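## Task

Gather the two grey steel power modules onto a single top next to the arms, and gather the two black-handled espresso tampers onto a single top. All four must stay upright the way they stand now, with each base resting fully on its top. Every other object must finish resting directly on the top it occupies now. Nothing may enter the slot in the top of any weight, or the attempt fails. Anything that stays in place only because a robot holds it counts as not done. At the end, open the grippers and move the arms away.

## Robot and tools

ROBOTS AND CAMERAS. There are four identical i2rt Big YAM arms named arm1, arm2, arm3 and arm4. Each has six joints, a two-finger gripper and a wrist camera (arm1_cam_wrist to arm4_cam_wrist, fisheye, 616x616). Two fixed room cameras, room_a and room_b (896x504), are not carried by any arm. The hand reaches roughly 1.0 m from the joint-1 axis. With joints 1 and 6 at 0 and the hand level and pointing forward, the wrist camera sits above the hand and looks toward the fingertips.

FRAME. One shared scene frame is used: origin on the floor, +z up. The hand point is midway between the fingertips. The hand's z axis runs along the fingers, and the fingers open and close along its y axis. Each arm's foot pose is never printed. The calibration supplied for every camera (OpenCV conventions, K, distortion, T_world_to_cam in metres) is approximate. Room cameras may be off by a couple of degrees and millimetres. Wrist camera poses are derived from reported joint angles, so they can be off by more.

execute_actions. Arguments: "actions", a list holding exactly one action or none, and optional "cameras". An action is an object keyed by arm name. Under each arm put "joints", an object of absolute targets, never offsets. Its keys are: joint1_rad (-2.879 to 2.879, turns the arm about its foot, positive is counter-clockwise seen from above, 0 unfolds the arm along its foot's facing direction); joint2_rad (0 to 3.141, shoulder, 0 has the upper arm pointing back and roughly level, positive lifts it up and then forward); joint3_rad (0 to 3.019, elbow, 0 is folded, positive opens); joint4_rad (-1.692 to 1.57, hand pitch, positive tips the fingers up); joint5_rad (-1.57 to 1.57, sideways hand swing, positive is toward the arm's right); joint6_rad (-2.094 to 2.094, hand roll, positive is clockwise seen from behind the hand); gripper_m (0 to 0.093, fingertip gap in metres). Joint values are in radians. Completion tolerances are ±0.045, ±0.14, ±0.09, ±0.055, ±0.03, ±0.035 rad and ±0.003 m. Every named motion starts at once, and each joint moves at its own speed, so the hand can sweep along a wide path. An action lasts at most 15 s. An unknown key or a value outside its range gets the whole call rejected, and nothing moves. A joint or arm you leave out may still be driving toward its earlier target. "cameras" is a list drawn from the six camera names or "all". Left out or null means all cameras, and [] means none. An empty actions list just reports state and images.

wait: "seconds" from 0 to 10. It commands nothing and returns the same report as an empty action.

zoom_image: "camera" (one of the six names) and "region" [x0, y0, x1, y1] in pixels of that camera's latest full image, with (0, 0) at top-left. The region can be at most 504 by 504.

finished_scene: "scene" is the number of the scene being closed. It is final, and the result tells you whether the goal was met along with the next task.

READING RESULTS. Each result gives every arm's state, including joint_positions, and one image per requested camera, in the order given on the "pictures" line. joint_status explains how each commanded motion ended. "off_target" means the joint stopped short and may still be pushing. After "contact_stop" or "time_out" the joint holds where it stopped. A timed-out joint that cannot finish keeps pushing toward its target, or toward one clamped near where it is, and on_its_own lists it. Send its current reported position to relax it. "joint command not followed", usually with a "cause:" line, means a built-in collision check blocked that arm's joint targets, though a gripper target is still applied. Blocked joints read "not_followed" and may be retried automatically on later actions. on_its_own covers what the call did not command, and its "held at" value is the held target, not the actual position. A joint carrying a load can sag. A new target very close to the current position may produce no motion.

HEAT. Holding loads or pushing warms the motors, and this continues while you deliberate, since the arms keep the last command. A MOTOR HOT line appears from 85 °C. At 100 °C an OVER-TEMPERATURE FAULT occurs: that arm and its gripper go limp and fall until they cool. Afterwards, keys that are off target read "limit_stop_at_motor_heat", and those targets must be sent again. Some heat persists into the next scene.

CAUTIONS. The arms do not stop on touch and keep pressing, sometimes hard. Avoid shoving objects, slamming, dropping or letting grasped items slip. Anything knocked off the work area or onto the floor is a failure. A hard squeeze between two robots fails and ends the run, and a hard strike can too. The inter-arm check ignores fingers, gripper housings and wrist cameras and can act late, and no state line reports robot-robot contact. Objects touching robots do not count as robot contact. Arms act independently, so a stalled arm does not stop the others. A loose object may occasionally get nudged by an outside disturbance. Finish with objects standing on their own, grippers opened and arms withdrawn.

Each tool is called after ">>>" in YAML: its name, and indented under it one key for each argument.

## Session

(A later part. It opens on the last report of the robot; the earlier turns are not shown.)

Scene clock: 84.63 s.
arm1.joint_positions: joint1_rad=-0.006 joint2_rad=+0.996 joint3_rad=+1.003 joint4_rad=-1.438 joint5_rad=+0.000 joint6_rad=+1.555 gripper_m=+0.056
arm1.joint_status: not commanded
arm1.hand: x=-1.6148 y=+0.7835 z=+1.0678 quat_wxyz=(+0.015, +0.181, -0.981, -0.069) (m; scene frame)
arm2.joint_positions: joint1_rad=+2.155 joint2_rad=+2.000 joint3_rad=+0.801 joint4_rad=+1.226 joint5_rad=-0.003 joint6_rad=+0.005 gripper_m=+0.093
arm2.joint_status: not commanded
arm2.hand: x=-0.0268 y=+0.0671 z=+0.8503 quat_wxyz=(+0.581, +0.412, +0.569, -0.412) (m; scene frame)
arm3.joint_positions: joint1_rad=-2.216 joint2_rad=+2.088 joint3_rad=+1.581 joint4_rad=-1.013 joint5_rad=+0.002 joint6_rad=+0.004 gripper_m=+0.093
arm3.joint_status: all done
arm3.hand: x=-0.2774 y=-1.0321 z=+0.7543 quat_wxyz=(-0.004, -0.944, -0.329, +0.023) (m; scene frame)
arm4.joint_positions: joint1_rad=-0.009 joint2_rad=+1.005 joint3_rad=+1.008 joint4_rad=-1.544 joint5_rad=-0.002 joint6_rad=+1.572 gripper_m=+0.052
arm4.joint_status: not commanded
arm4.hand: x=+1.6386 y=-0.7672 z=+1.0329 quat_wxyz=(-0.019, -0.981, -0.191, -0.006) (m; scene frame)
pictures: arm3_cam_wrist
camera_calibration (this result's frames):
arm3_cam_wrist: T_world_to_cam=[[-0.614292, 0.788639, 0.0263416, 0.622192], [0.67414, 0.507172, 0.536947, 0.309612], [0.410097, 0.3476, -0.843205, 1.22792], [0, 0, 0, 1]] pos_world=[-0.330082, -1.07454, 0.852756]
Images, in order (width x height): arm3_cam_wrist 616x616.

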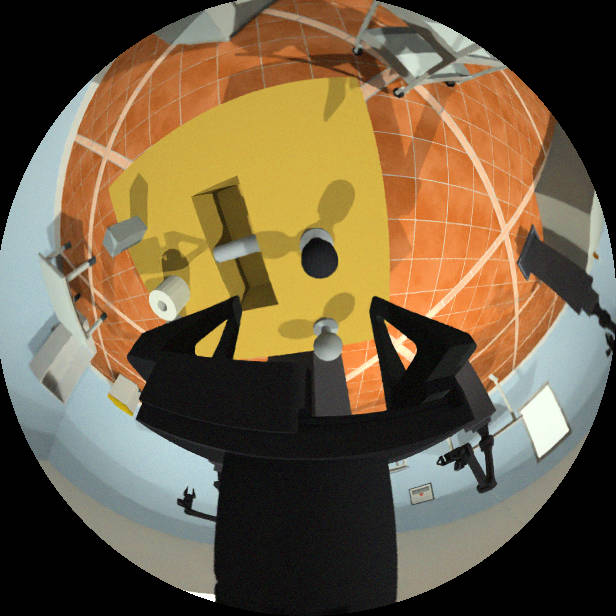

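>>> execute_actions:
  actions:
    - {"arm3":{"joints":{"joint1_rad":-2.25,"joint2_rad":2.27,"joint3_rad":1.535,"joint4_rad":-0.81}}}
  cameras: ["arm3_cam_wrist"]

>>> execute_actions:
  actions:
    - {"arm3":{"joints":{"gripper_m":0}}}
  cameras: []

>>> execute_actions:
  actions:
    - {"arm3":{"joints":{"joint2_rad":1.6,"joint3_rad":1.3,"joint4_rad":-1.27,"joint6_rad":1.57}}}
  cameras: []

>>> execute_actions:
  actions:
    - {"arm3":{"joints":{"joint1_rad":2.14}}}
  cameras: []

>>> execute_actions:
  actions:
    - {"arm3":{"joints":{"joint2_rad":2.0,"joint3_rad":1.85,"joint4_rad":-1.39}},"arm2":{"joints":{"joint2_rad":2.09,"joint4_rad":1.30}}}
  cameras: ["arm2_cam_wrist"]

Scene clock: 86.67 s.
arm1.joint_positions: joint1_rad=-0.006 joint2_rad=+0.996 joint3_rad=+1.003 joint4_rad=-1.438 joint5_rad=+0.000 joint6_rad=+1.555 gripper_m=+0.056
arm1.joint_status: not commanded
arm1.hand: x=-1.6148 y=+0.7835 z=+1.0678 quat_wxyz=(+0.015, +0.181, -0.981, -0.069) (m; scene frame)
arm2.joint_positions: joint1_rad=+2.155 joint2_rad=+2.000 joint3_rad=+0.801 joint4_rad=+1.226 joint5_rad=-0.003 joint6_rad=+0.005 gripper_m=+0.093
arm2.joint_status: not commanded
arm2.hand: x=-0.0268 y=+0.0671 z=+0.8503 quat_wxyz=(+0.581, +0.412, +0.569, -0.412) (m; scene frame)
arm3.joint_positions: joint1_rad=-2.250 joint2_rad=+2.291 joint3_rad=+1.526 joint4_rad=-0.828 joint5_rad=+0.002 joint6_rad=+0.004 gripper_m=+0.093
arm3.joint_status: all done
arm3.hand: x=-0.2724 y=-1.0015 z=+0.6194 quat_wxyz=(+0.008, -0.950, -0.313, -0.012) (m; scene frame)
arm4.joint_positions: joint1_rad=-0.009 joint2_rad=+1.005 joint3_rad=+1.008 joint4_rad=-1.544 joint5_rad=-0.002 joint6_rad=+1.572 gripper_m=+0.052
arm4.joint_status: not commanded
arm4.hand: x=+1.6386 y=-0.7672 z=+1.0329 quat_wxyz=(-0.019, -0.981, -0.191, -0.006) (m; scene frame)
pictures: arm3_cam_wrist
camera_calibration (this result's frames):
arm3_cam_wrist: T_world_to_cam=[[-0.588423, 0.80809, 0.0273529, 0.630527], [0.657792, 0.458761, 0.597367, 0.272848], [0.470178, 0.369497, -0.801501, 1.114], [0, 0, 0, 1]] pos_world=[-0.332239, -1.04632, 0.712637]
Images, in order (width x height): arm3_cam_wrist 616x616.

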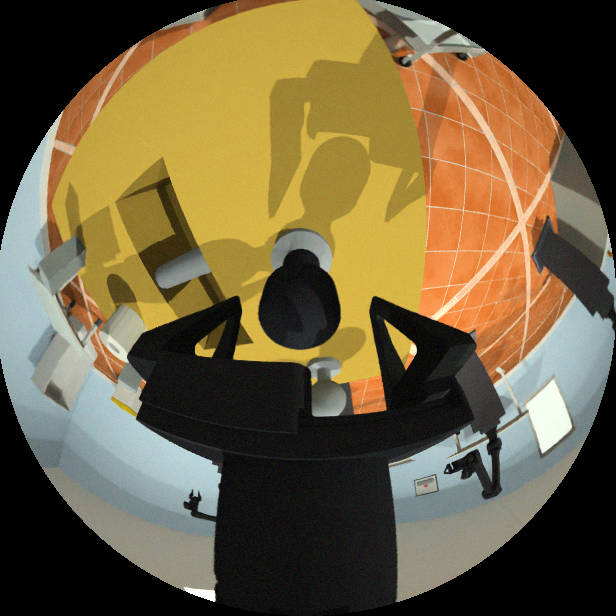

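Scene clock: 87.37 s.
arm1.joint_positions: joint1_rad=-0.006 joint2_rad=+0.996 joint3_rad=+1.003 joint4_rad=-1.438 joint5_rad=+0.000 joint6_rad=+1.555 gripper_m=+0.056
arm1.joint_status: not commanded
arm1.hand: x=-1.6148 y=+0.7835 z=+1.0678 quat_wxyz=(+0.015, +0.181, -0.981, -0.069) (m; scene frame)
arm2.joint_positions: joint1_rad=+2.155 joint2_rad=+2.000 joint3_rad=+0.801 joint4_rad=+1.226 joint5_rad=-0.003 joint6_rad=+0.005 gripper_m=+0.093
arm2.joint_status: not commanded
arm2.hand: x=-0.0268 y=+0.0671 z=+0.8503 quat_wxyz=(+0.581, +0.412, +0.569, -0.412) (m; scene frame)
arm3.joint_positions: joint1_rad=-2.249 joint2_rad=+2.291 joint3_rad=+1.526 joint4_rad=-0.828 joint5_rad=-0.003 joint6_rad=+0.004 gripper_m=+0.044
arm3.joint_status: gripper_m off_target (ended at +0.044, target +0.000)
arm3.hand: x=-0.2719 y=-1.0026 z=+0.6194 quat_wxyz=(+0.006, -0.950, -0.313, -0.012) (m; scene frame)
arm4.joint_positions: joint1_rad=-0.009 joint2_rad=+1.005 joint3_rad=+1.008 joint4_rad=-1.544 joint5_rad=-0.002 joint6_rad=+1.572 gripper_m=+0.052
arm4.joint_status: not commanded
arm4.hand: x=+1.6386 y=-0.7672 z=+1.0329 quat_wxyz=(-0.019, -0.981, -0.191, -0.006) (m; scene frame)
pictures: none
No camera images: the call's "cameras" was empty. Leave "cameras" out to get every camera's image.

Scene clock: 89.53 s.
arm1.joint_positions: joint1_rad=-0.006 joint2_rad=+0.996 joint3_rad=+1.003 joint4_rad=-1.438 joint5_rad=+0.000 joint6_rad=+1.555 gripper_m=+0.056
arm1.joint_status: not commanded
arm1.hand: x=-1.6148 y=+0.7835 z=+1.0678 quat_wxyz=(+0.015, +0.181, -0.981, -0.069) (m; scene frame)
arm2.joint_positions: joint1_rad=+2.155 joint2_rad=+2.000 joint3_rad=+0.801 joint4_rad=+1.226 joint5_rad=-0.003 joint6_rad=+0.005 gripper_m=+0.093
arm2.joint_status: not commanded
arm2.hand: x=-0.0268 y=+0.0671 z=+0.8503 quat_wxyz=(+0.581, +0.412, +0.569, -0.412) (m; scene frame)
arm3.joint_positions: joint1_rad=-2.249 joint2_rad=+1.610 joint3_rad=+1.281 joint4_rad=-1.255 joint5_rad=-0.002 joint6_rad=+1.557 gripper_m=+0.044
arm3.joint_status: all done
arm3.hand: x=-0.1678 y=-0.9267 z=+0.8969 quat_wxyz=(+0.008, -0.897, +0.442, -0.002) (m; scene frame)
arm4.joint_positions: joint1_rad=-0.009 joint2_rad=+1.005 joint3_rad=+1.008 joint4_rad=-1.544 joint5_rad=-0.002 joint6_rad=+1.572 gripper_m=+0.052
arm4.joint_status: not commanded
arm4.hand: x=+1.6386 y=-0.7672 z=+1.0329 quat_wxyz=(-0.019, -0.981, -0.191, -0.006) (m; scene frame)
pictures: none
No camera images: the call's "cameras" was empty. Leave "cameras" out to get every camera's image.

Scene clock: 92.80 s.
arm1.joint_positions: joint1_rad=-0.006 joint2_rad=+0.996 joint3_rad=+1.003 joint4_rad=-1.438 joint5_rad=+0.000 joint6_rad=+1.555 gripper_m=+0.056
arm1.joint_status: not commanded
arm1.hand: x=-1.6148 y=+0.7835 z=+1.0678 quat_wxyz=(+0.015, +0.181, -0.981, -0.069) (m; scene frame)
arm2.joint_positions: joint1_rad=+2.155 joint2_rad=+2.000 joint3_rad=+0.801 joint4_rad=+1.226 joint5_rad=-0.003 joint6_rad=+0.005 gripper_m=+0.093
arm2.joint_status: not commanded
arm2.hand: x=-0.0268 y=+0.0671 z=+0.8503 quat_wxyz=(+0.581, +0.412, +0.569, -0.412) (m; scene frame)
arm3.joint_positions: joint1_rad=+2.148 joint2_rad=+1.612 joint3_rad=+1.281 joint4_rad=-1.255 joint5_rad=-0.004 joint6_rad=+1.558 gripper_m=+0.044
arm3.joint_status: all done
arm3.hand: x=+0.0546 y=-0.2116 z=+0.9007 quat_wxyz=(+0.000, +0.169, -0.986, +0.005) (m; scene frame)
arm4.joint_positions: joint1_rad=-0.009 joint2_rad=+1.005 joint3_rad=+1.008 joint4_rad=-1.544 joint5_rad=-0.002 joint6_rad=+1.572 gripper_m=+0.052
arm4.joint_status: not commanded
arm4.hand: x=+1.6386 y=-0.7672 z=+1.0329 quat_wxyz=(-0.019, -0.981, -0.191, -0.006) (m; scene frame)
pictures: none
No camera images: the call's "cameras" was empty. Leave "cameras" out to get every camera's image.

Scene clock: 94.13 s.
arm1.joint_positions: joint1_rad=-0.006 joint2_rad=+0.996 joint3_rad=+1.003 joint4_rad=-1.438 joint5_rad=+0.000 joint6_rad=+1.555 gripper_m=+0.056
arm1.joint_status: not commanded
arm1.hand: x=-1.6148 y=+0.7835 z=+1.0678 quat_wxyz=(+0.015, +0.181, -0.981, -0.069) (m; scene frame)
arm2.joint_positions: joint1_rad=+2.155 joint2_rad=+2.074 joint3_rad=+0.798 joint4_rad=+1.283 joint5_rad=-0.003 joint6_rad=+0.005 gripper_m=+0.093
arm2.joint_status: all done
arm2.hand: x=-0.0284 y=+0.0723 z=+0.8186 quat_wxyz=(+0.575, +0.417, +0.574, -0.407) (m; scene frame)
arm3.joint_positions: joint1_rad=+2.148 joint2_rad=+2.034 joint3_rad=+1.793 joint4_rad=-1.376 joint5_rad=-0.004 joint6_rad=+1.560 gripper_m=+0.044
arm3.joint_status: all done
arm3.hand: x=+0.0069 y=-0.0706 z=+0.8676 quat_wxyz=(-0.002, +0.168, -0.986, +0.020) (m; scene frame)
arm4.joint_positions: joint1_rad=-0.009 joint2_rad=+1.005 joint3_rad=+1.008 joint4_rad=-1.544 joint5_rad=-0.002 joint6_rad=+1.572 gripper_m=+0.052
arm4.joint_status: not commanded
arm4.hand: x=+1.6386 y=-0.7672 z=+1.0329 quat_wxyz=(-0.019, -0.981, -0.191, -0.006) (m; scene frame)
pictures: arm2_cam_wrist
camera_calibration (this result's frames):
arm2_cam_wrist: T_world_to_cam=[[-0.946619, -0.321986, -0.0153835, 0.0125717], [-0.179625, 0.566512, -0.804238, 0.615651], [0.267668, -0.758544, -0.594108, 0.672761], [0, 0, 0, 1]] pos_world=[-0.0575899, 0.165594, 0.895016]
Images, in order (width x height): arm2_cam_wrist 616x616.

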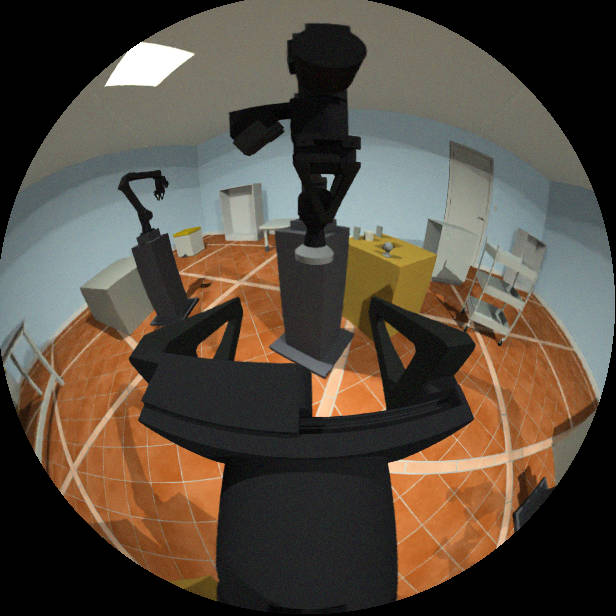

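>>> execute_actions:
  actions:
    - {"arm2":{"joints":{"joint1_rad":2.135,"joint2_rad":2.225,"joint3_rad":1.28,"joint4_rad":0.96}}}
  cameras: ["arm2_cam_wrist","arm3_cam_wrist"]

Scene clock: 95.70 s.
arm1.joint_positions: joint1_rad=-0.006 joint2_rad=+0.996 joint3_rad=+1.003 joint4_rad=-1.438 joint5_rad=+0.000 joint6_rad=+1.555 gripper_m=+0.056
arm1.joint_status: not commanded
arm1.hand: x=-1.6148 y=+0.7835 z=+1.0678 quat_wxyz=(+0.015, +0.181, -0.981, -0.069) (m; scene frame)
arm2.joint_positions: joint1_rad=+2.146 joint2_rad=+2.228 joint3_rad=+1.262 joint4_rad=+0.968 joint5_rad=-0.003 joint6_rad=+0.005 gripper_m=+0.093
arm2.joint_status: all done
arm2.hand: x=+0.0127 y=-0.0715 z=+0.8261 quat_wxyz=(+0.572, +0.420, +0.574, -0.409) (m; scene frame)
arm3.joint_positions: joint1_rad=+2.148 joint2_rad=+2.034 joint3_rad=+1.793 joint4_rad=-1.376 joint5_rad=-0.004 joint6_rad=+1.560 gripper_m=+0.044
arm3.joint_status: not commanded
arm3.hand: x=+0.0069 y=-0.0706 z=+0.8676 quat_wxyz=(-0.002, +0.168, -0.986, +0.020) (m; scene frame)
arm4.joint_positions: joint1_rad=-0.009 joint2_rad=+1.005 joint3_rad=+1.008 joint4_rad=-1.544 joint5_rad=-0.002 joint6_rad=+1.572 gripper_m=+0.052
arm4.joint_status: not commanded
arm4.hand: x=+1.6386 y=-0.7672 z=+1.0329 quat_wxyz=(-0.019, -0.981, -0.191, -0.006) (m; scene frame)
pictures: arm2_cam_wrist, arm3_cam_wrist
camera_calibration (this result's frames):
arm2_cam_wrist: T_world_to_cam=[[-0.949423, -0.313627, -0.0152769, 0.00583657], [-0.17591, 0.571562, -0.801482, 0.708555], [0.260098, -0.758258, -0.597824, 0.56034], [0, 0, 0, 1]] pos_world=[-0.01556, 0.0217298, 0.902968]
arm3_cam_wrist: T_world_to_cam=[[0.323029, -0.944505, 0.0596869, -0.122219], [-0.783503, -0.231525, 0.576645, -0.50706], [-0.530825, -0.233038, -0.814812, 0.813566], [0, 0, 0, 1]] pos_world=[0.0740584, -0.0432419, 0.962591]
Images, in order (width x height): arm2_cam_wrist 616x616, arm3_cam_wrist 616x616.

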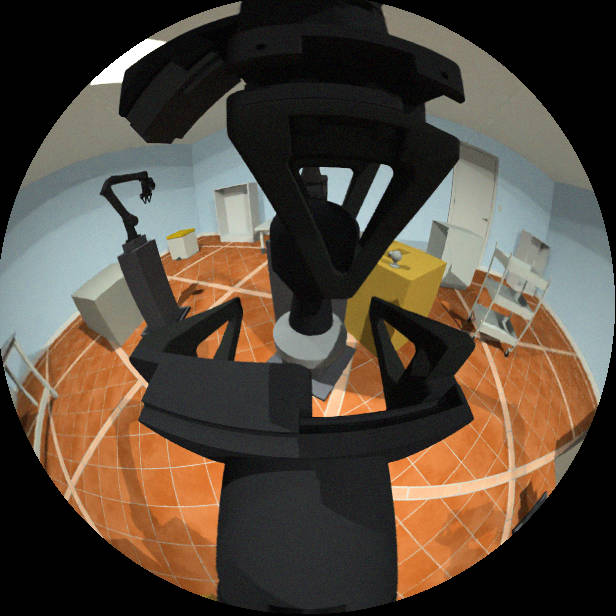

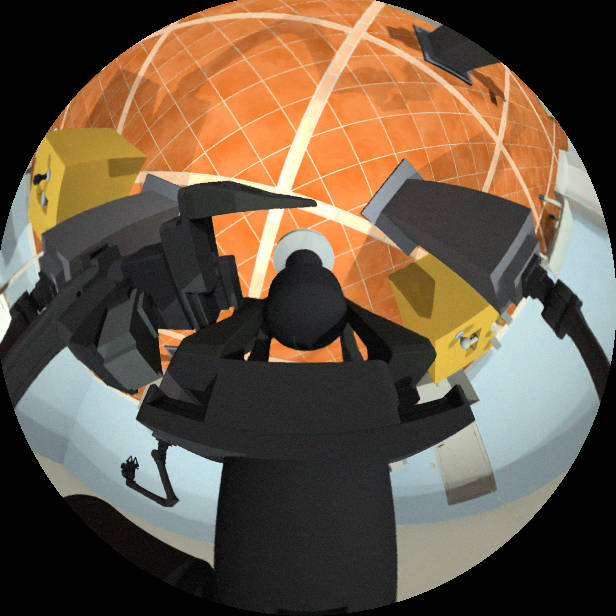

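>>> execute_actions:
  actions:
    - {"arm2":{"joints":{"joint3_rad":1.315,"joint4_rad":0.925}}}
  cameras: []

>>> execute_actions:
  actions:
    - {"arm2":{"joints":{"gripper_m":0}}}
  cameras: []

>>> execute_actions:
  actions:
    - {"arm3":{"joints":{"gripper_m":0.056}}}
  cameras: []

>>> execute_actions:
  actions:
    - {"arm3":{"joints":{"joint2_rad":1.75,"joint4_rad":-1.6}}}
  cameras: ["arm2_cam_wrist"]

>>> execute_actions:
  actions:
    - {"arm2":{"joints":{"joint1_rad":-2.50,"joint2_rad":2.3,"joint3_rad":1.0,"joint4_rad":1.33,"joint5_rad":-1.55}},"arm3":{"joints":{"joint1_rad":0,"joint2_rad":1.0,"joint3_rad":1.0}}}
  cameras: []

>>> execute_actions:
  actions:
    - {"arm2":{"joints":{"joint2_rad":2.76,"joint3_rad":1.25,"joint4_rad":1.54}}}
  cameras: ["arm2_cam_wrist","room_a"]

Scene clock: 97.40 s.
arm1.joint_positions: joint1_rad=-0.006 joint2_rad=+0.996 joint3_rad=+1.003 joint4_rad=-1.438 joint5_rad=+0.000 joint6_rad=+1.555 gripper_m=+0.056
arm1.joint_status: not commanded
arm1.hand: x=-1.6148 y=+0.7835 z=+1.0678 quat_wxyz=(+0.015, +0.181, -0.981, -0.069) (m; scene frame)
arm2.joint_positions: joint1_rad=+2.146 joint2_rad=+2.228 joint3_rad=+1.277 joint4_rad=+0.934 joint5_rad=-0.003 joint6_rad=+0.005 gripper_m=+0.093
arm2.joint_status: all done
arm2.hand: x=+0.0142 y=-0.0758 z=+0.8245 quat_wxyz=(+0.566, +0.424, +0.579, -0.405) (m; scene frame)
arm3.joint_positions: joint1_rad=+2.148 joint2_rad=+2.034 joint3_rad=+1.793 joint4_rad=-1.376 joint5_rad=-0.004 joint6_rad=+1.560 gripper_m=+0.044
arm3.joint_status: not commanded
arm3.hand: x=+0.0069 y=-0.0706 z=+0.8676 quat_wxyz=(-0.002, +0.168, -0.986, +0.020) (m; scene frame)
arm4.joint_positions: joint1_rad=-0.009 joint2_rad=+1.005 joint3_rad=+1.008 joint4_rad=-1.544 joint5_rad=-0.002 joint6_rad=+1.572 gripper_m=+0.052
arm4.joint_status: not commanded
arm4.hand: x=+1.6386 y=-0.7672 z=+1.0329 quat_wxyz=(-0.019, -0.981, -0.191, -0.006) (m; scene frame)
pictures: none
No camera images: the call's "cameras" was empty. Leave "cameras" out to get every camera's image.

Scene clock: 98.10 s.
arm1.joint_positions: joint1_rad=-0.006 joint2_rad=+0.996 joint3_rad=+1.003 joint4_rad=-1.438 joint5_rad=+0.000 joint6_rad=+1.555 gripper_m=+0.056
arm1.joint_status: not commanded
arm1.hand: x=-1.6148 y=+0.7835 z=+1.0678 quat_wxyz=(+0.015, +0.181, -0.981, -0.069) (m; scene frame)
arm2.joint_positions: joint1_rad=+2.143 joint2_rad=+2.225 joint3_rad=+1.282 joint4_rad=+0.937 joint5_rad=+0.002 joint6_rad=+0.019 gripper_m=+0.027
arm2.joint_status: gripper_m off_target (ended at +0.027, target +0.000)
arm2.hand: x=+0.0116 y=-0.0783 z=+0.8292 quat_wxyz=(+0.570, +0.428, +0.572, -0.405) (m; scene frame)
arm3.joint_positions: joint1_rad=+2.145 joint2_rad=+2.036 joint3_rad=+1.793 joint4_rad=-1.383 joint5_rad=-0.010 joint6_rad=+1.560 gripper_m=+0.044
arm3.joint_status: not commanded
arm3.hand: x=+0.0082 y=-0.0720 z=+0.8668 quat_wxyz=(+0.000, +0.166, -0.986, +0.024) (m; scene frame)
arm4.joint_positions: joint1_rad=-0.009 joint2_rad=+1.005 joint3_rad=+1.008 joint4_rad=-1.544 joint5_rad=-0.002 joint6_rad=+1.572 gripper_m=+0.052
arm4.joint_status: not commanded
arm4.hand: x=+1.6386 y=-0.7672 z=+1.0329 quat_wxyz=(-0.019, -0.981, -0.191, -0.006) (m; scene frame)
pictures: none
No camera images: the call's "cameras" was empty. Leave "cameras" out to get every camera's image.

Scene clock: 98.90 s.
arm1.joint_positions: joint1_rad=-0.006 joint2_rad=+0.996 joint3_rad=+1.003 joint4_rad=-1.438 joint5_rad=+0.000 joint6_rad=+1.555 gripper_m=+0.056
arm1.joint_status: not commanded
arm1.hand: x=-1.6148 y=+0.7835 z=+1.0678 quat_wxyz=(+0.015, +0.181, -0.981, -0.069) (m; scene frame)
arm2.joint_positions: joint1_rad=+2.143 joint2_rad=+2.228 joint3_rad=+1.282 joint4_rad=+0.914 joint5_rad=+0.002 joint6_rad=+0.009 gripper_m=+0.027
arm2.joint_status: not commanded
arm2.hand: x=+0.0115 y=-0.0779 z=+0.8215 quat_wxyz=(+0.561, +0.431, +0.581, -0.403) (m; scene frame)
arm3.joint_positions: joint1_rad=+2.145 joint2_rad=+2.021 joint3_rad=+1.798 joint4_rad=-1.384 joint5_rad=-0.004 joint6_rad=+1.560 gripper_m=+0.056
arm3.joint_status: all done
arm3.hand: x=+0.0087 y=-0.0700 z=+0.8773 quat_wxyz=(-0.001, +0.166, -0.986, +0.015) (m; scene frame)
arm4.joint_positions: joint1_rad=-0.009 joint2_rad=+1.005 joint3_rad=+1.008 joint4_rad=-1.544 joint5_rad=-0.002 joint6_rad=+1.572 gripper_m=+0.052
arm4.joint_status: not commanded
arm4.hand: x=+1.6386 y=-0.7672 z=+1.0329 quat_wxyz=(-0.019, -0.981, -0.191, -0.006) (m; scene frame)
pictures: none
No camera images: the call's "cameras" was empty. Leave "cameras" out to get every camera's image.

Scene clock: 100.27 s.
arm1.joint_positions: joint1_rad=-0.006 joint2_rad=+0.996 joint3_rad=+1.003 joint4_rad=-1.438 joint5_rad=+0.000 joint6_rad=+1.555 gripper_m=+0.056
arm1.joint_status: not commanded
arm1.hand: x=-1.6148 y=+0.7835 z=+1.0678 quat_wxyz=(+0.015, +0.181, -0.981, -0.069) (m; scene frame)
arm2.joint_positions: joint1_rad=+2.143 joint2_rad=+2.228 joint3_rad=+1.282 joint4_rad=+0.914 joint5_rad=+0.002 joint6_rad=+0.009 gripper_m=+0.027
arm2.joint_status: not commanded
arm2.hand: x=+0.0115 y=-0.0779 z=+0.8215 quat_wxyz=(+0.561, +0.430, +0.581, -0.403) (m; scene frame)
arm3.joint_positions: joint1_rad=+2.145 joint2_rad=+1.745 joint3_rad=+1.826 joint4_rad=-1.584 joint5_rad=-0.003 joint6_rad=+1.560 gripper_m=+0.056
arm3.joint_status: all done
arm3.hand: x=+0.0278 y=-0.1278 z=+1.0427 quat_wxyz=(+0.007, +0.166, -0.985, -0.037) (m; scene frame)
arm4.joint_positions: joint1_rad=-0.009 joint2_rad=+1.005 joint3_rad=+1.008 joint4_rad=-1.544 joint5_rad=-0.002 joint6_rad=+1.572 gripper_m=+0.052
arm4.joint_status: not commanded
arm4.hand: x=+1.6386 y=-0.7672 z=+1.0329 quat_wxyz=(-0.019, -0.981, -0.191, -0.006) (m; scene frame)
pictures: arm2_cam_wrist
camera_calibration (this result's frames):
arm2_cam_wrist: T_world_to_cam=[[-0.952005, -0.305519, -0.018562, 0.00590943], [-0.177405, 0.600186, -0.779939, 0.692944], [0.249427, -0.739213, -0.625581, 0.577479], [0, 0, 0, 1]] pos_world=[-0.0154809, 0.0127902, 0.901823]
Images, in order (width x height): arm2_cam_wrist 616x616.

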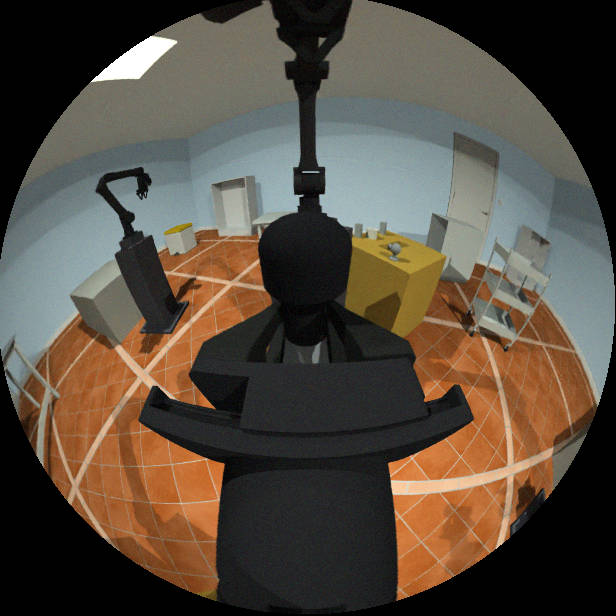

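Scene clock: 103.63 s.
arm1.joint_positions: joint1_rad=-0.006 joint2_rad=+0.996 joint3_rad=+1.003 joint4_rad=-1.438 joint5_rad=+0.000 joint6_rad=+1.555 gripper_m=+0.056
arm1.joint_status: not commanded
arm1.hand: x=-1.6148 y=+0.7835 z=+1.0678 quat_wxyz=(+0.015, +0.181, -0.981, -0.069) (m; scene frame)
arm2.joint_positions: joint1_rad=-2.508 joint2_rad=+2.324 joint3_rad=+0.998 joint4_rad=+1.308 joint5_rad=-1.546 joint6_rad=+0.006 gripper_m=+0.027
arm2.joint_status: all done
arm2.hand: x=+0.1782 y=+1.0048 z=+0.7556 quat_wxyz=(-0.403, +0.572, -0.408, -0.587) (m; scene frame)
arm3.joint_positions: joint1_rad=+0.002 joint2_rad=+1.002 joint3_rad=+1.002 joint4_rad=-1.586 joint5_rad=+0.001 joint6_rad=+1.560 gripper_m=+0.056
arm3.joint_status: all done
arm3.hand: x=+0.4482 y=-0.7135 z=+1.0015 quat_wxyz=(+0.009, -0.786, -0.618, +0.003) (m; scene frame)
arm4.joint_positions: joint1_rad=-0.009 joint2_rad=+1.005 joint3_rad=+1.008 joint4_rad=-1.544 joint5_rad=-0.002 joint6_rad=+1.572 gripper_m=+0.052
arm4.joint_status: not commanded
arm4.hand: x=+1.6386 y=-0.7672 z=+1.0329 quat_wxyz=(-0.019, -0.981, -0.191, -0.006) (m; scene frame)
pictures: none
No camera images: the call's "cameras" was empty. Leave "cameras" out to get every camera's image.

Scene clock: 104.73 s.
arm1.joint_positions: joint1_rad=-0.006 joint2_rad=+0.996 joint3_rad=+1.003 joint4_rad=-1.438 joint5_rad=+0.000 joint6_rad=+1.555 gripper_m=+0.056
arm1.joint_status: not commanded
arm1.hand: x=-1.6148 y=+0.7835 z=+1.0678 quat_wxyz=(+0.015, +0.181, -0.981, -0.069) (m; scene frame)
arm2.joint_positions: joint1_rad=-2.509 joint2_rad=+2.766 joint3_rad=+1.242 joint4_rad=+1.525 joint5_rad=-1.546 joint6_rad=+0.016 gripper_m=+0.027
arm2.joint_status: all done
arm2.hand: x=+0.1729 y=+1.0046 z=+0.5917 quat_wxyz=(-0.406, +0.573, -0.406, -0.585) (m; scene frame)
arm3.joint_positions: joint1_rad=+0.002 joint2_rad=+1.002 joint3_rad=+1.002 joint4_rad=-1.586 joint5_rad=+0.001 joint6_rad=+1.560 gripper_m=+0.056
arm3.joint_status: not commanded
arm3.hand: x=+0.4482 y=-0.7135 z=+1.0015 quat_wxyz=(+0.009, -0.786, -0.618, +0.003) (m; scene frame)
arm4.joint_positions: joint1_rad=-0.009 joint2_rad=+1.005 joint3_rad=+1.008 joint4_rad=-1.544 joint5_rad=-0.002 joint6_rad=+1.572 gripper_m=+0.052
arm4.joint_status: not commanded
arm4.hand: x=+1.6386 y=-0.7672 z=+1.0329 quat_wxyz=(-0.019, -0.981, -0.191, -0.006) (m; scene frame)
pictures: arm2_cam_wrist, room_a
camera_calibration (this result's frames):
arm2_cam_wrist: T_world_to_cam=[[0.939636, 0.341886, -0.0141056, -0.494044], [0.186449, -0.54613, -0.816687, 1.00304], [-0.286917, 0.764759, -0.576908, -0.253317], [0, 0, 0, 1]] pos_world=[0.204525, 0.910423, 0.66606]
Images, in order (width x height): arm2_cam_wrist 616x616, room_a 896x504.

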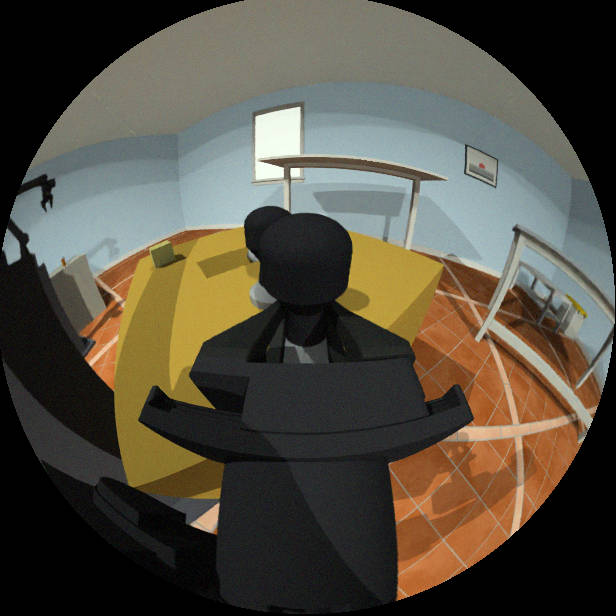

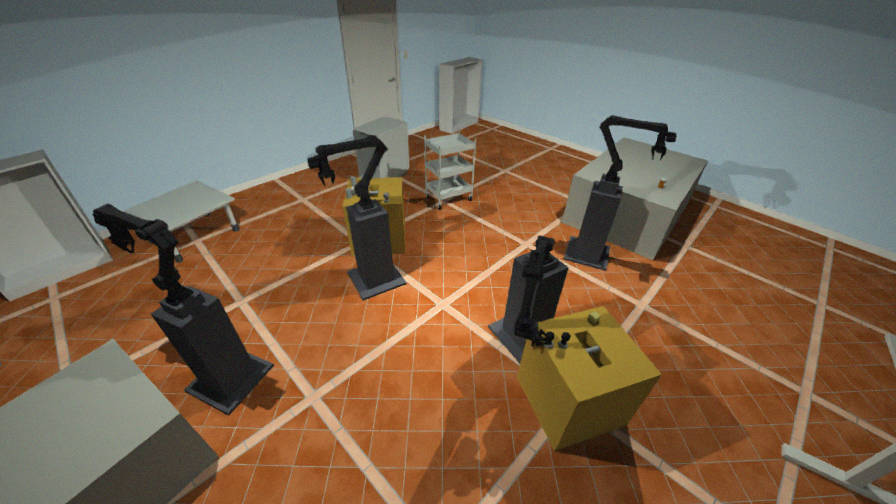

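>>> execute_actions:
  actions:
    - {"arm2":{"joints":{"gripper_m":0.07}}}
  cameras: []

>>> execute_actions:
  actions:
    - {"arm2":{"joints":{"joint1_rad":-2.80}}}
  cameras: ["arm2_cam_wrist","room_b"]

>>> zoom_image:
  camera: "room_b"
  region: [290, 220, 430, 320]

Scene clock: 106.90 s.
arm1.joint_positions: joint1_rad=-0.006 joint2_rad=+0.996 joint3_rad=+1.003 joint4_rad=-1.438 joint5_rad=+0.000 joint6_rad=+1.555 gripper_m=+0.056
arm1.joint_status: not commanded
arm1.hand: x=-1.6148 y=+0.7835 z=+1.0678 quat_wxyz=(+0.015, +0.181, -0.981, -0.069) (m; scene frame)
arm2.joint_positions: joint1_rad=-2.509 joint2_rad=+2.766 joint3_rad=+1.245 joint4_rad=+1.528 joint5_rad=-1.546 joint6_rad=+0.014 gripper_m=+0.070
arm2.joint_status: all done
arm2.hand: x=+0.1739 y=+1.0050 z=+0.5923 quat_wxyz=(-0.409, +0.575, -0.403, -0.583) (m; scene frame)
arm3.joint_positions: joint1_rad=+0.002 joint2_rad=+1.002 joint3_rad=+1.002 joint4_rad=-1.586 joint5_rad=+0.001 joint6_rad=+1.560 gripper_m=+0.056
arm3.joint_status: not commanded
arm3.hand: x=+0.4482 y=-0.7135 z=+1.0015 quat_wxyz=(+0.009, -0.786, -0.618, +0.003) (m; scene frame)
arm4.joint_positions: joint1_rad=-0.009 joint2_rad=+1.005 joint3_rad=+1.008 joint4_rad=-1.544 joint5_rad=-0.002 joint6_rad=+1.572 gripper_m=+0.052
arm4.joint_status: not commanded
arm4.hand: x=+1.6386 y=-0.7672 z=+1.0329 quat_wxyz=(-0.019, -0.981, -0.191, -0.006) (m; scene frame)
pictures: none
No camera images: the call's "cameras" was empty. Leave "cameras" out to get every camera's image.

Scene clock: 108.20 s.
arm1.joint_positions: joint1_rad=-0.006 joint2_rad=+0.996 joint3_rad=+1.003 joint4_rad=-1.438 joint5_rad=+0.000 joint6_rad=+1.555 gripper_m=+0.056
arm1.joint_status: not commanded
arm1.hand: x=-1.6148 y=+0.7835 z=+1.0678 quat_wxyz=(+0.015, +0.181, -0.981, -0.069) (m; scene frame)
arm2.joint_positions: joint1_rad=-2.803 joint2_rad=+2.766 joint3_rad=+1.246 joint4_rad=+1.528 joint5_rad=-1.546 joint6_rad=+0.009 gripper_m=+0.070
arm2.joint_status: all done
arm2.hand: x=+0.2556 y=+0.8747 z=+0.5904 quat_wxyz=(-0.490, +0.509, -0.482, -0.517) (m; scene frame)
arm3.joint_positions: joint1_rad=+0.002 joint2_rad=+1.002 joint3_rad=+1.002 joint4_rad=-1.586 joint5_rad=+0.001 joint6_rad=+1.560 gripper_m=+0.056
arm3.joint_status: not commanded
arm3.hand: x=+0.4482 y=-0.7135 z=+1.0015 quat_wxyz=(+0.009, -0.786, -0.618, +0.003) (m; scene frame)
arm4.joint_positions: joint1_rad=-0.009 joint2_rad=+1.005 joint3_rad=+1.008 joint4_rad=-1.544 joint5_rad=-0.002 joint6_rad=+1.572 gripper_m=+0.052
arm4.joint_status: not commanded
arm4.hand: x=+1.6386 y=-0.7672 z=+1.0329 quat_wxyz=(-0.019, -0.981, -0.191, -0.006) (m; scene frame)
pictures: arm2_cam_wrist, room_b
camera_calibration (this result's frames):
arm2_cam_wrist: T_world_to_cam=[[0.998431, 0.055801, -0.00469871, -0.297671], [0.0283008, -0.575216, -0.817512, 0.981986], [-0.0483208, 0.816096, -0.575892, -0.237477], [0, 0, 0, 1]] pos_world=[0.257938, 0.775268, 0.664626]
Images, in order (width x height): arm2_cam_wrist 616x616, room_b 896x504.

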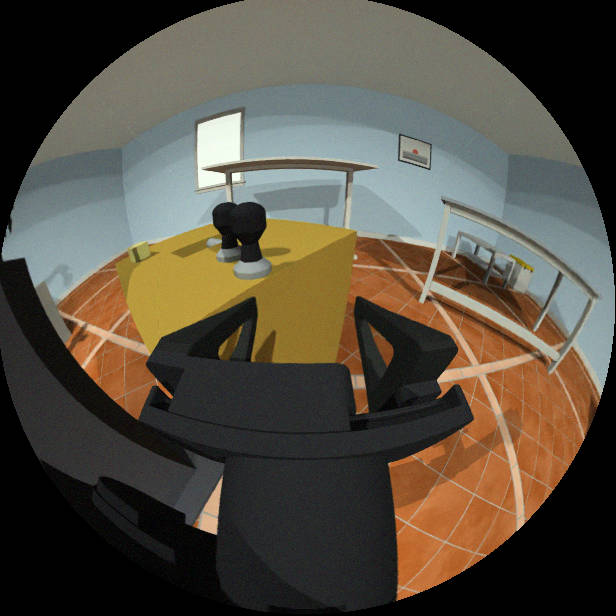

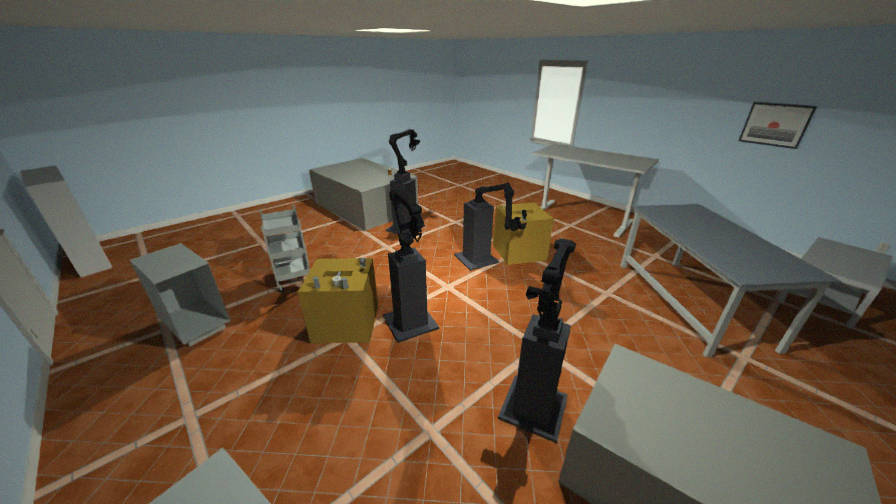

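Region (290, 220, 430, 320) of room_b's 896x504 image, scaled by 3.600, with more detail than that image has; it fills the top 360 rows of this view, and the rest is white.

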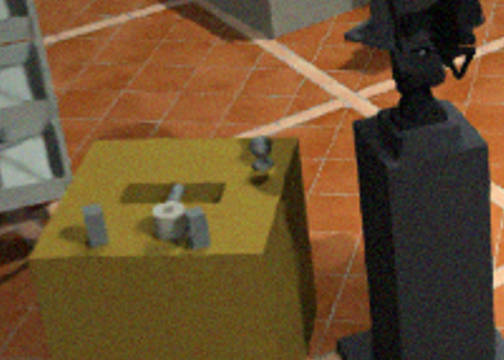

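>>> execute_actions:
  actions:
    - {"arm2":{"joints":{"joint2_rad":1.94,"joint3_rad":1.32,"joint4_rad":-0.93,"joint5_rad":0,"gripper_m":0.075}}}
  cameras: []

>>> execute_actions:
  actions:
    - {"arm2":{"joints":{"joint1_rad":-2.18}}}
  cameras: ["arm2_cam_wrist"]

Scene clock: 111.00 s.
arm1.joint_positions: joint1_rad=-0.006 joint2_rad=+0.996 joint3_rad=+1.003 joint4_rad=-1.438 joint5_rad=+0.000 joint6_rad=+1.555 gripper_m=+0.056
arm1.joint_status: not commanded
arm1.hand: x=-1.6148 y=+0.7835 z=+1.0678 quat_wxyz=(+0.015, +0.181, -0.981, -0.069) (m; scene frame)
arm2.joint_positions: joint1_rad=-2.803 joint2_rad=+1.921 joint3_rad=+1.312 joint4_rad=-0.921 joint5_rad=-0.004 joint6_rad=+0.004 gripper_m=+0.075
arm2.joint_status: all done
arm2.hand: x=+0.3113 y=+0.7049 z=+0.7618 quat_wxyz=(-0.021, +0.037, -0.999, -0.011) (m; scene frame)
arm3.joint_positions: joint1_rad=+0.002 joint2_rad=+1.002 joint3_rad=+1.002 joint4_rad=-1.586 joint5_rad=+0.001 joint6_rad=+1.560 gripper_m=+0.056
arm3.joint_status: not commanded
arm3.hand: x=+0.4482 y=-0.7135 z=+1.0015 quat_wxyz=(+0.009, -0.786, -0.618, +0.003) (m; scene frame)
arm4.joint_positions: joint1_rad=-0.009 joint2_rad=+1.005 joint3_rad=+1.008 joint4_rad=-1.544 joint5_rad=-0.002 joint6_rad=+1.572 gripper_m=+0.052
arm4.joint_status: not commanded
arm4.hand: x=+1.6386 y=-0.7672 z=+1.0329 quat_wxyz=(-0.019, -0.981, -0.191, -0.006) (m; scene frame)
pictures: none
No camera images: the call's "cameras" was empty. Leave "cameras" out to get every camera's image.

Scene clock: 112.47 s.
arm1.joint_positions: joint1_rad=-0.006 joint2_rad=+0.996 joint3_rad=+1.003 joint4_rad=-1.438 joint5_rad=+0.000 joint6_rad=+1.555 gripper_m=+0.056
arm1.joint_status: not commanded
arm1.hand: x=-1.6148 y=+0.7835 z=+1.0678 quat_wxyz=(+0.015, +0.181, -0.981, -0.069) (m; scene frame)
arm2.joint_positions: joint1_rad=-2.173 joint2_rad=+1.921 joint3_rad=+1.312 joint4_rad=-0.921 joint5_rad=-0.001 joint6_rad=+0.004 gripper_m=+0.075
arm2.joint_status: all done
arm2.hand: x=+0.1834 y=+1.0126 z=+0.7664 quat_wxyz=(-0.022, +0.345, -0.938, -0.014) (m; scene frame)
arm3.joint_positions: joint1_rad=+0.002 joint2_rad=+1.002 joint3_rad=+1.002 joint4_rad=-1.586 joint5_rad=+0.001 joint6_rad=+1.560 gripper_m=+0.056
arm3.joint_status: not commanded
arm3.hand: x=+0.4482 y=-0.7135 z=+1.0015 quat_wxyz=(+0.009, -0.786, -0.618, +0.003) (m; scene frame)
arm4.joint_positions: joint1_rad=-0.009 joint2_rad=+1.005 joint3_rad=+1.008 joint4_rad=-1.544 joint5_rad=-0.002 joint6_rad=+1.572 gripper_m=+0.052
arm4.joint_status: not commanded
arm4.hand: x=+1.6386 y=-0.7672 z=+1.0329 quat_wxyz=(-0.019, -0.981, -0.191, -0.006) (m; scene frame)
pictures: arm2_cam_wrist
camera_calibration (this result's frames):
arm2_cam_wrist: T_world_to_cam=[[0.64425, -0.7647, -0.0132595, 0.669851], [-0.635991, -0.545283, 0.54606, 0.253677], [-0.424802, -0.343367, -0.837641, 1.19153], [0, 0, 0, 1]] pos_world=[0.235949, 1.05969, 0.868432]
Images, in order (width x height): arm2_cam_wrist 616x616.

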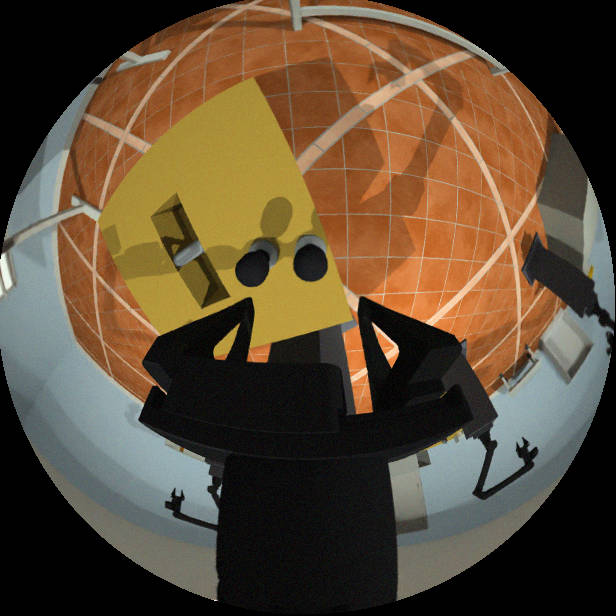

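>>> execute_actions:
  actions:
    - {"arm2":{"joints":{"joint1_rad":-2.19,"joint6_rad":1.57,"gripper_m":0.093}}}
  cameras: []

>>> execute_actions:
  actions:
    - {"arm2":{"joints":{"joint2_rad":2.145,"joint3_rad":1.27,"joint4_rad":-0.67}}}
  cameras: ["arm2_cam_wrist"]

>>> execute_actions:
  actions:
    - {"arm2":{"joints":{"gripper_m":0}}}
  cameras: []

>>> execute_actions:
  actions:
    - {"arm2":{"joints":{"joint2_rad":2.05,"joint4_rad":-0.77}}}
  cameras: []

>>> execute_actions:
  actions:
    - {"arm2":{"joints":{"joint2_rad":2.26,"joint3_rad":1.67,"joint4_rad":-0.93}}}
  cameras: []

>>> execute_actions:
  actions:
    - {"arm2":{"joints":{"joint1_rad":-2.04}}}
  cameras: ["arm2_cam_wrist","room_a"]

Scene clock: 115.77 s.
arm1.joint_positions: joint1_rad=-0.006 joint2_rad=+0.996 joint3_rad=+1.003 joint4_rad=-1.438 joint5_rad=+0.000 joint6_rad=+1.555 gripper_m=+0.056
arm1.joint_status: not commanded
arm1.hand: x=-1.6148 y=+0.7835 z=+1.0678 quat_wxyz=(+0.015, +0.181, -0.981, -0.069) (m; scene frame)
arm2.joint_positions: joint1_rad=-2.178 joint2_rad=+1.921 joint3_rad=+1.312 joint4_rad=-0.921 joint5_rad=-0.001 joint6_rad=+1.560 gripper_m=+0.093
arm2.joint_status: all done
arm2.hand: x=+0.1851 y=+1.0105 z=+0.7664 quat_wxyz=(-0.006, -0.415, -0.909, -0.026) (m; scene frame)
arm3.joint_positions: joint1_rad=+0.002 joint2_rad=+1.002 joint3_rad=+1.002 joint4_rad=-1.586 joint5_rad=+0.001 joint6_rad=+1.560 gripper_m=+0.056
arm3.joint_status: not commanded
arm3.hand: x=+0.4482 y=-0.7135 z=+1.0015 quat_wxyz=(+0.009, -0.786, -0.618, +0.003) (m; scene frame)
arm4.joint_positions: joint1_rad=-0.009 joint2_rad=+1.005 joint3_rad=+1.008 joint4_rad=-1.544 joint5_rad=-0.002 joint6_rad=+1.572 gripper_m=+0.052
arm4.joint_status: not commanded
arm4.hand: x=+1.6386 y=-0.7672 z=+1.0329 quat_wxyz=(-0.019, -0.981, -0.191, -0.006) (m; scene frame)
pictures: none
No camera images: the call's "cameras" was empty. Leave "cameras" out to get every camera's image.

Scene clock: 116.80 s.
arm1.joint_positions: joint1_rad=-0.006 joint2_rad=+0.996 joint3_rad=+1.003 joint4_rad=-1.438 joint5_rad=+0.000 joint6_rad=+1.555 gripper_m=+0.056
arm1.joint_status: not commanded
arm1.hand: x=-1.6148 y=+0.7835 z=+1.0678 quat_wxyz=(+0.015, +0.181, -0.981, -0.069) (m; scene frame)
arm2.joint_positions: joint1_rad=-2.178 joint2_rad=+2.153 joint3_rad=+1.253 joint4_rad=-0.679 joint5_rad=-0.001 joint6_rad=+1.561 gripper_m=+0.093
arm2.joint_status: all done
arm2.hand: x=+0.1725 y=+1.0017 z=+0.6318 quat_wxyz=(+0.005, -0.416, -0.910, -0.003) (m; scene frame)
arm3.joint_positions: joint1_rad=+0.002 joint2_rad=+1.002 joint3_rad=+1.002 joint4_rad=-1.586 joint5_rad=+0.001 joint6_rad=+1.560 gripper_m=+0.056
arm3.joint_status: not commanded
arm3.hand: x=+0.4482 y=-0.7135 z=+1.0015 quat_wxyz=(+0.009, -0.786, -0.618, +0.003) (m; scene frame)
arm4.joint_positions: joint1_rad=-0.009 joint2_rad=+1.005 joint3_rad=+1.008 joint4_rad=-1.544 joint5_rad=-0.002 joint6_rad=+1.572 gripper_m=+0.052
arm4.joint_status: not commanded
arm4.hand: x=+1.6386 y=-0.7672 z=+1.0329 quat_wxyz=(-0.019, -0.981, -0.191, -0.006) (m; scene frame)
pictures: arm2_cam_wrist
camera_calibration (this result's frames):
arm2_cam_wrist: T_world_to_cam=[[-0.759001, -0.65108, -0.00351184, 0.788859], [-0.523533, 0.607089, 0.597793, -0.892136], [-0.387079, 0.455564, -0.801643, 0.240876], [0, 0, 0, 1]] pos_world=[0.22492, 0.945481, 0.729179]
Images, in order (width x height): arm2_cam_wrist 616x616.

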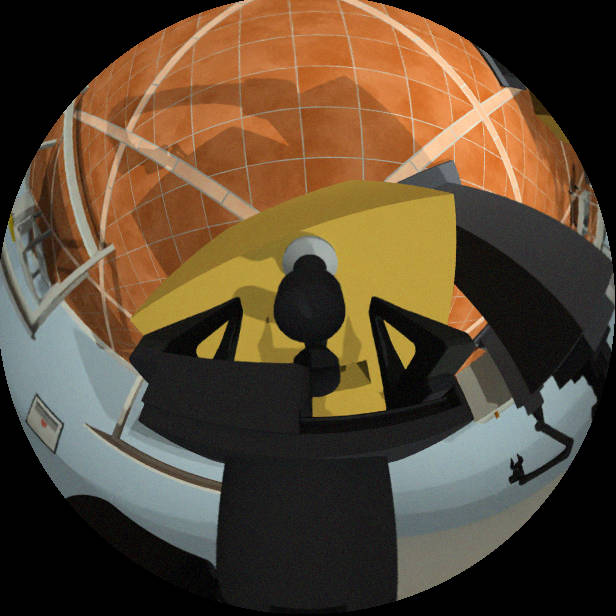

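Scene clock: 117.50 s.
arm1.joint_positions: joint1_rad=-0.006 joint2_rad=+0.996 joint3_rad=+1.003 joint4_rad=-1.438 joint5_rad=+0.000 joint6_rad=+1.555 gripper_m=+0.056
arm1.joint_status: not commanded
arm1.hand: x=-1.6148 y=+0.7835 z=+1.0678 quat_wxyz=(+0.015, +0.181, -0.981, -0.069) (m; scene frame)
arm2.joint_positions: joint1_rad=-2.178 joint2_rad=+2.153 joint3_rad=+1.253 joint4_rad=-0.679 joint5_rad=-0.001 joint6_rad=+1.562 gripper_m=+0.045
arm2.joint_status: gripper_m off_target (ended at +0.045, target +0.000)
arm2.hand: x=+0.1725 y=+1.0018 z=+0.6318 quat_wxyz=(+0.005, -0.416, -0.909, -0.004) (m; scene frame)
arm3.joint_positions: joint1_rad=+0.002 joint2_rad=+1.002 joint3_rad=+1.002 joint4_rad=-1.586 joint5_rad=+0.001 joint6_rad=+1.560 gripper_m=+0.056
arm3.joint_status: not commanded
arm3.hand: x=+0.4482 y=-0.7135 z=+1.0015 quat_wxyz=(+0.009, -0.786, -0.618, +0.003) (m; scene frame)
arm4.joint_positions: joint1_rad=-0.009 joint2_rad=+1.005 joint3_rad=+1.008 joint4_rad=-1.544 joint5_rad=-0.002 joint6_rad=+1.572 gripper_m=+0.052
arm4.joint_status: not commanded
arm4.hand: x=+1.6386 y=-0.7672 z=+1.0329 quat_wxyz=(-0.019, -0.981, -0.191, -0.006) (m; scene frame)
pictures: none
No camera images: the call's "cameras" was empty. Leave "cameras" out to get every camera's image.

Scene clock: 118.50 s.
arm1.joint_positions: joint1_rad=-0.006 joint2_rad=+0.996 joint3_rad=+1.003 joint4_rad=-1.438 joint5_rad=+0.000 joint6_rad=+1.555 gripper_m=+0.056
arm1.joint_status: not commanded
arm1.hand: x=-1.6148 y=+0.7835 z=+1.0678 quat_wxyz=(+0.015, +0.181, -0.981, -0.069) (m; scene frame)
arm2.joint_positions: joint1_rad=-2.178 joint2_rad=+2.080 joint3_rad=+1.253 joint4_rad=-0.763 joint5_rad=-0.001 joint6_rad=+1.562 gripper_m=+0.045
arm2.joint_status: all done
arm2.hand: x=+0.1707 y=+0.9997 z=+0.6686 quat_wxyz=(+0.007, -0.416, -0.909, +0.001) (m; scene frame)
arm3.joint_positions: joint1_rad=+0.002 joint2_rad=+1.002 joint3_rad=+1.002 joint4_rad=-1.586 joint5_rad=+0.001 joint6_rad=+1.560 gripper_m=+0.056
arm3.joint_status: not commanded
arm3.hand: x=+0.4482 y=-0.7135 z=+1.0015 quat_wxyz=(+0.009, -0.786, -0.618, +0.003) (m; scene frame)
arm4.joint_positions: joint1_rad=-0.009 joint2_rad=+1.005 joint3_rad=+1.008 joint4_rad=-1.544 joint5_rad=-0.002 joint6_rad=+1.572 gripper_m=+0.052
arm4.joint_status: not commanded
arm4.hand: x=+1.6386 y=-0.7672 z=+1.0329 quat_wxyz=(-0.019, -0.981, -0.191, -0.006) (m; scene frame)
pictures: none
No camera images: the call's "cameras" was empty. Leave "cameras" out to get every camera's image.

Scene clock: 119.77 s.
arm1.joint_positions: joint1_rad=-0.006 joint2_rad=+0.996 joint3_rad=+1.003 joint4_rad=-1.438 joint5_rad=+0.000 joint6_rad=+1.555 gripper_m=+0.056
arm1.joint_status: not commanded
arm1.hand: x=-1.6148 y=+0.7835 z=+1.0678 quat_wxyz=(+0.015, +0.181, -0.981, -0.069) (m; scene frame)
arm2.joint_positions: joint1_rad=-2.178 joint2_rad=+2.278 joint3_rad=+1.634 joint4_rad=-0.923 joint5_rad=-0.001 joint6_rad=+1.562 gripper_m=+0.045
arm2.joint_status: all done
arm2.hand: x=+0.2514 y=+1.0683 z=+0.6676 quat_wxyz=(+0.002, -0.416, -0.909, -0.009) (m; scene frame)
arm3.joint_positions: joint1_rad=+0.002 joint2_rad=+1.002 joint3_rad=+1.002 joint4_rad=-1.586 joint5_rad=+0.001 joint6_rad=+1.560 gripper_m=+0.056
arm3.joint_status: not commanded
arm3.hand: x=+0.4482 y=-0.7135 z=+1.0015 quat_wxyz=(+0.009, -0.786, -0.618, +0.003) (m; scene frame)
arm4.joint_positions: joint1_rad=-0.009 joint2_rad=+1.005 joint3_rad=+1.008 joint4_rad=-1.544 joint5_rad=-0.002 joint6_rad=+1.572 gripper_m=+0.052
arm4.joint_status: not commanded
arm4.hand: x=+1.6386 y=-0.7672 z=+1.0329 quat_wxyz=(-0.019, -0.981, -0.191, -0.006) (m; scene frame)
pictures: none
No camera images: the call's "cameras" was empty. Leave "cameras" out to get every camera's image.

Scene clock: 121.07 s.
arm1.joint_positions: joint1_rad=-0.006 joint2_rad=+0.996 joint3_rad=+1.003 joint4_rad=-1.438 joint5_rad=+0.000 joint6_rad=+1.555 gripper_m=+0.056
arm1.joint_status: not commanded
arm1.hand: x=-1.6148 y=+0.7835 z=+1.0678 quat_wxyz=(+0.015, +0.181, -0.981, -0.069) (m; scene frame)
arm2.joint_positions: joint1_rad=-2.036 joint2_rad=+2.278 joint3_rad=+1.634 joint4_rad=-0.923 joint5_rad=-0.002 joint6_rad=+1.562 gripper_m=+0.045
arm2.joint_status: all done
arm2.hand: x=+0.1891 y=+1.1319 z=+0.6685 quat_wxyz=(+0.003, -0.351, -0.936, -0.010) (m; scene frame)
arm3.joint_positions: joint1_rad=+0.002 joint2_rad=+1.002 joint3_rad=+1.002 joint4_rad=-1.586 joint5_rad=+0.001 joint6_rad=+1.560 gripper_m=+0.056
arm3.joint_status: not commanded
arm3.hand: x=+0.4482 y=-0.7135 z=+1.0015 quat_wxyz=(+0.009, -0.786, -0.618, +0.003) (m; scene frame)
arm4.joint_positions: joint1_rad=-0.009 joint2_rad=+1.005 joint3_rad=+1.008 joint4_rad=-1.544 joint5_rad=-0.002 joint6_rad=+1.572 gripper_m=+0.052
arm4.joint_status: not commanded
arm4.hand: x=+1.6386 y=-0.7672 z=+1.0329 quat_wxyz=(-0.019, -0.981, -0.191, -0.006) (m; scene frame)
pictures: arm2_cam_wrist, room_a
camera_calibration (this result's frames):
arm2_cam_wrist: T_world_to_cam=[[-0.66015, -0.750937, -0.0171685, 0.989885], [-0.608741, 0.521476, 0.597911, -0.871456], [-0.440041, 0.405162, -0.801379, 0.284369], [0, 0, 0, 1]] pos_world=[0.248115, 1.08257, 0.765935]
Images, in order (width x height): arm2_cam_wrist 616x616, room_a 896x504.

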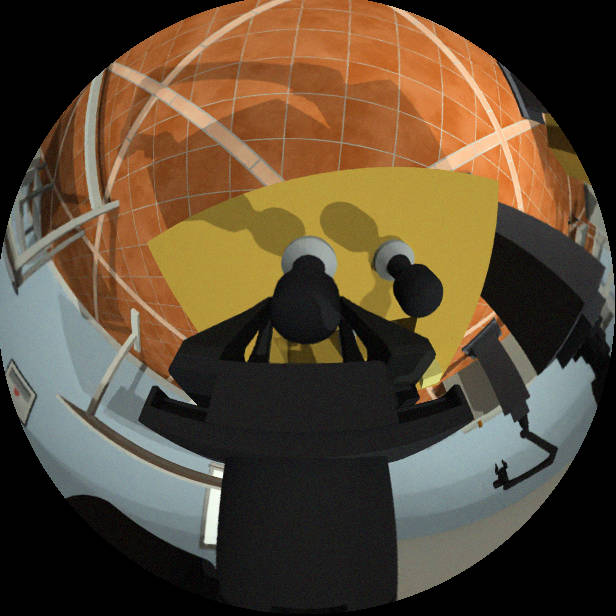

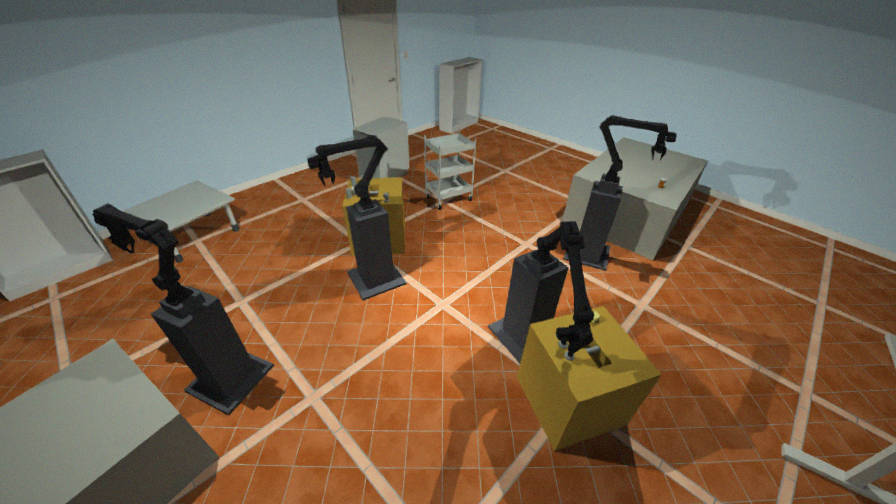

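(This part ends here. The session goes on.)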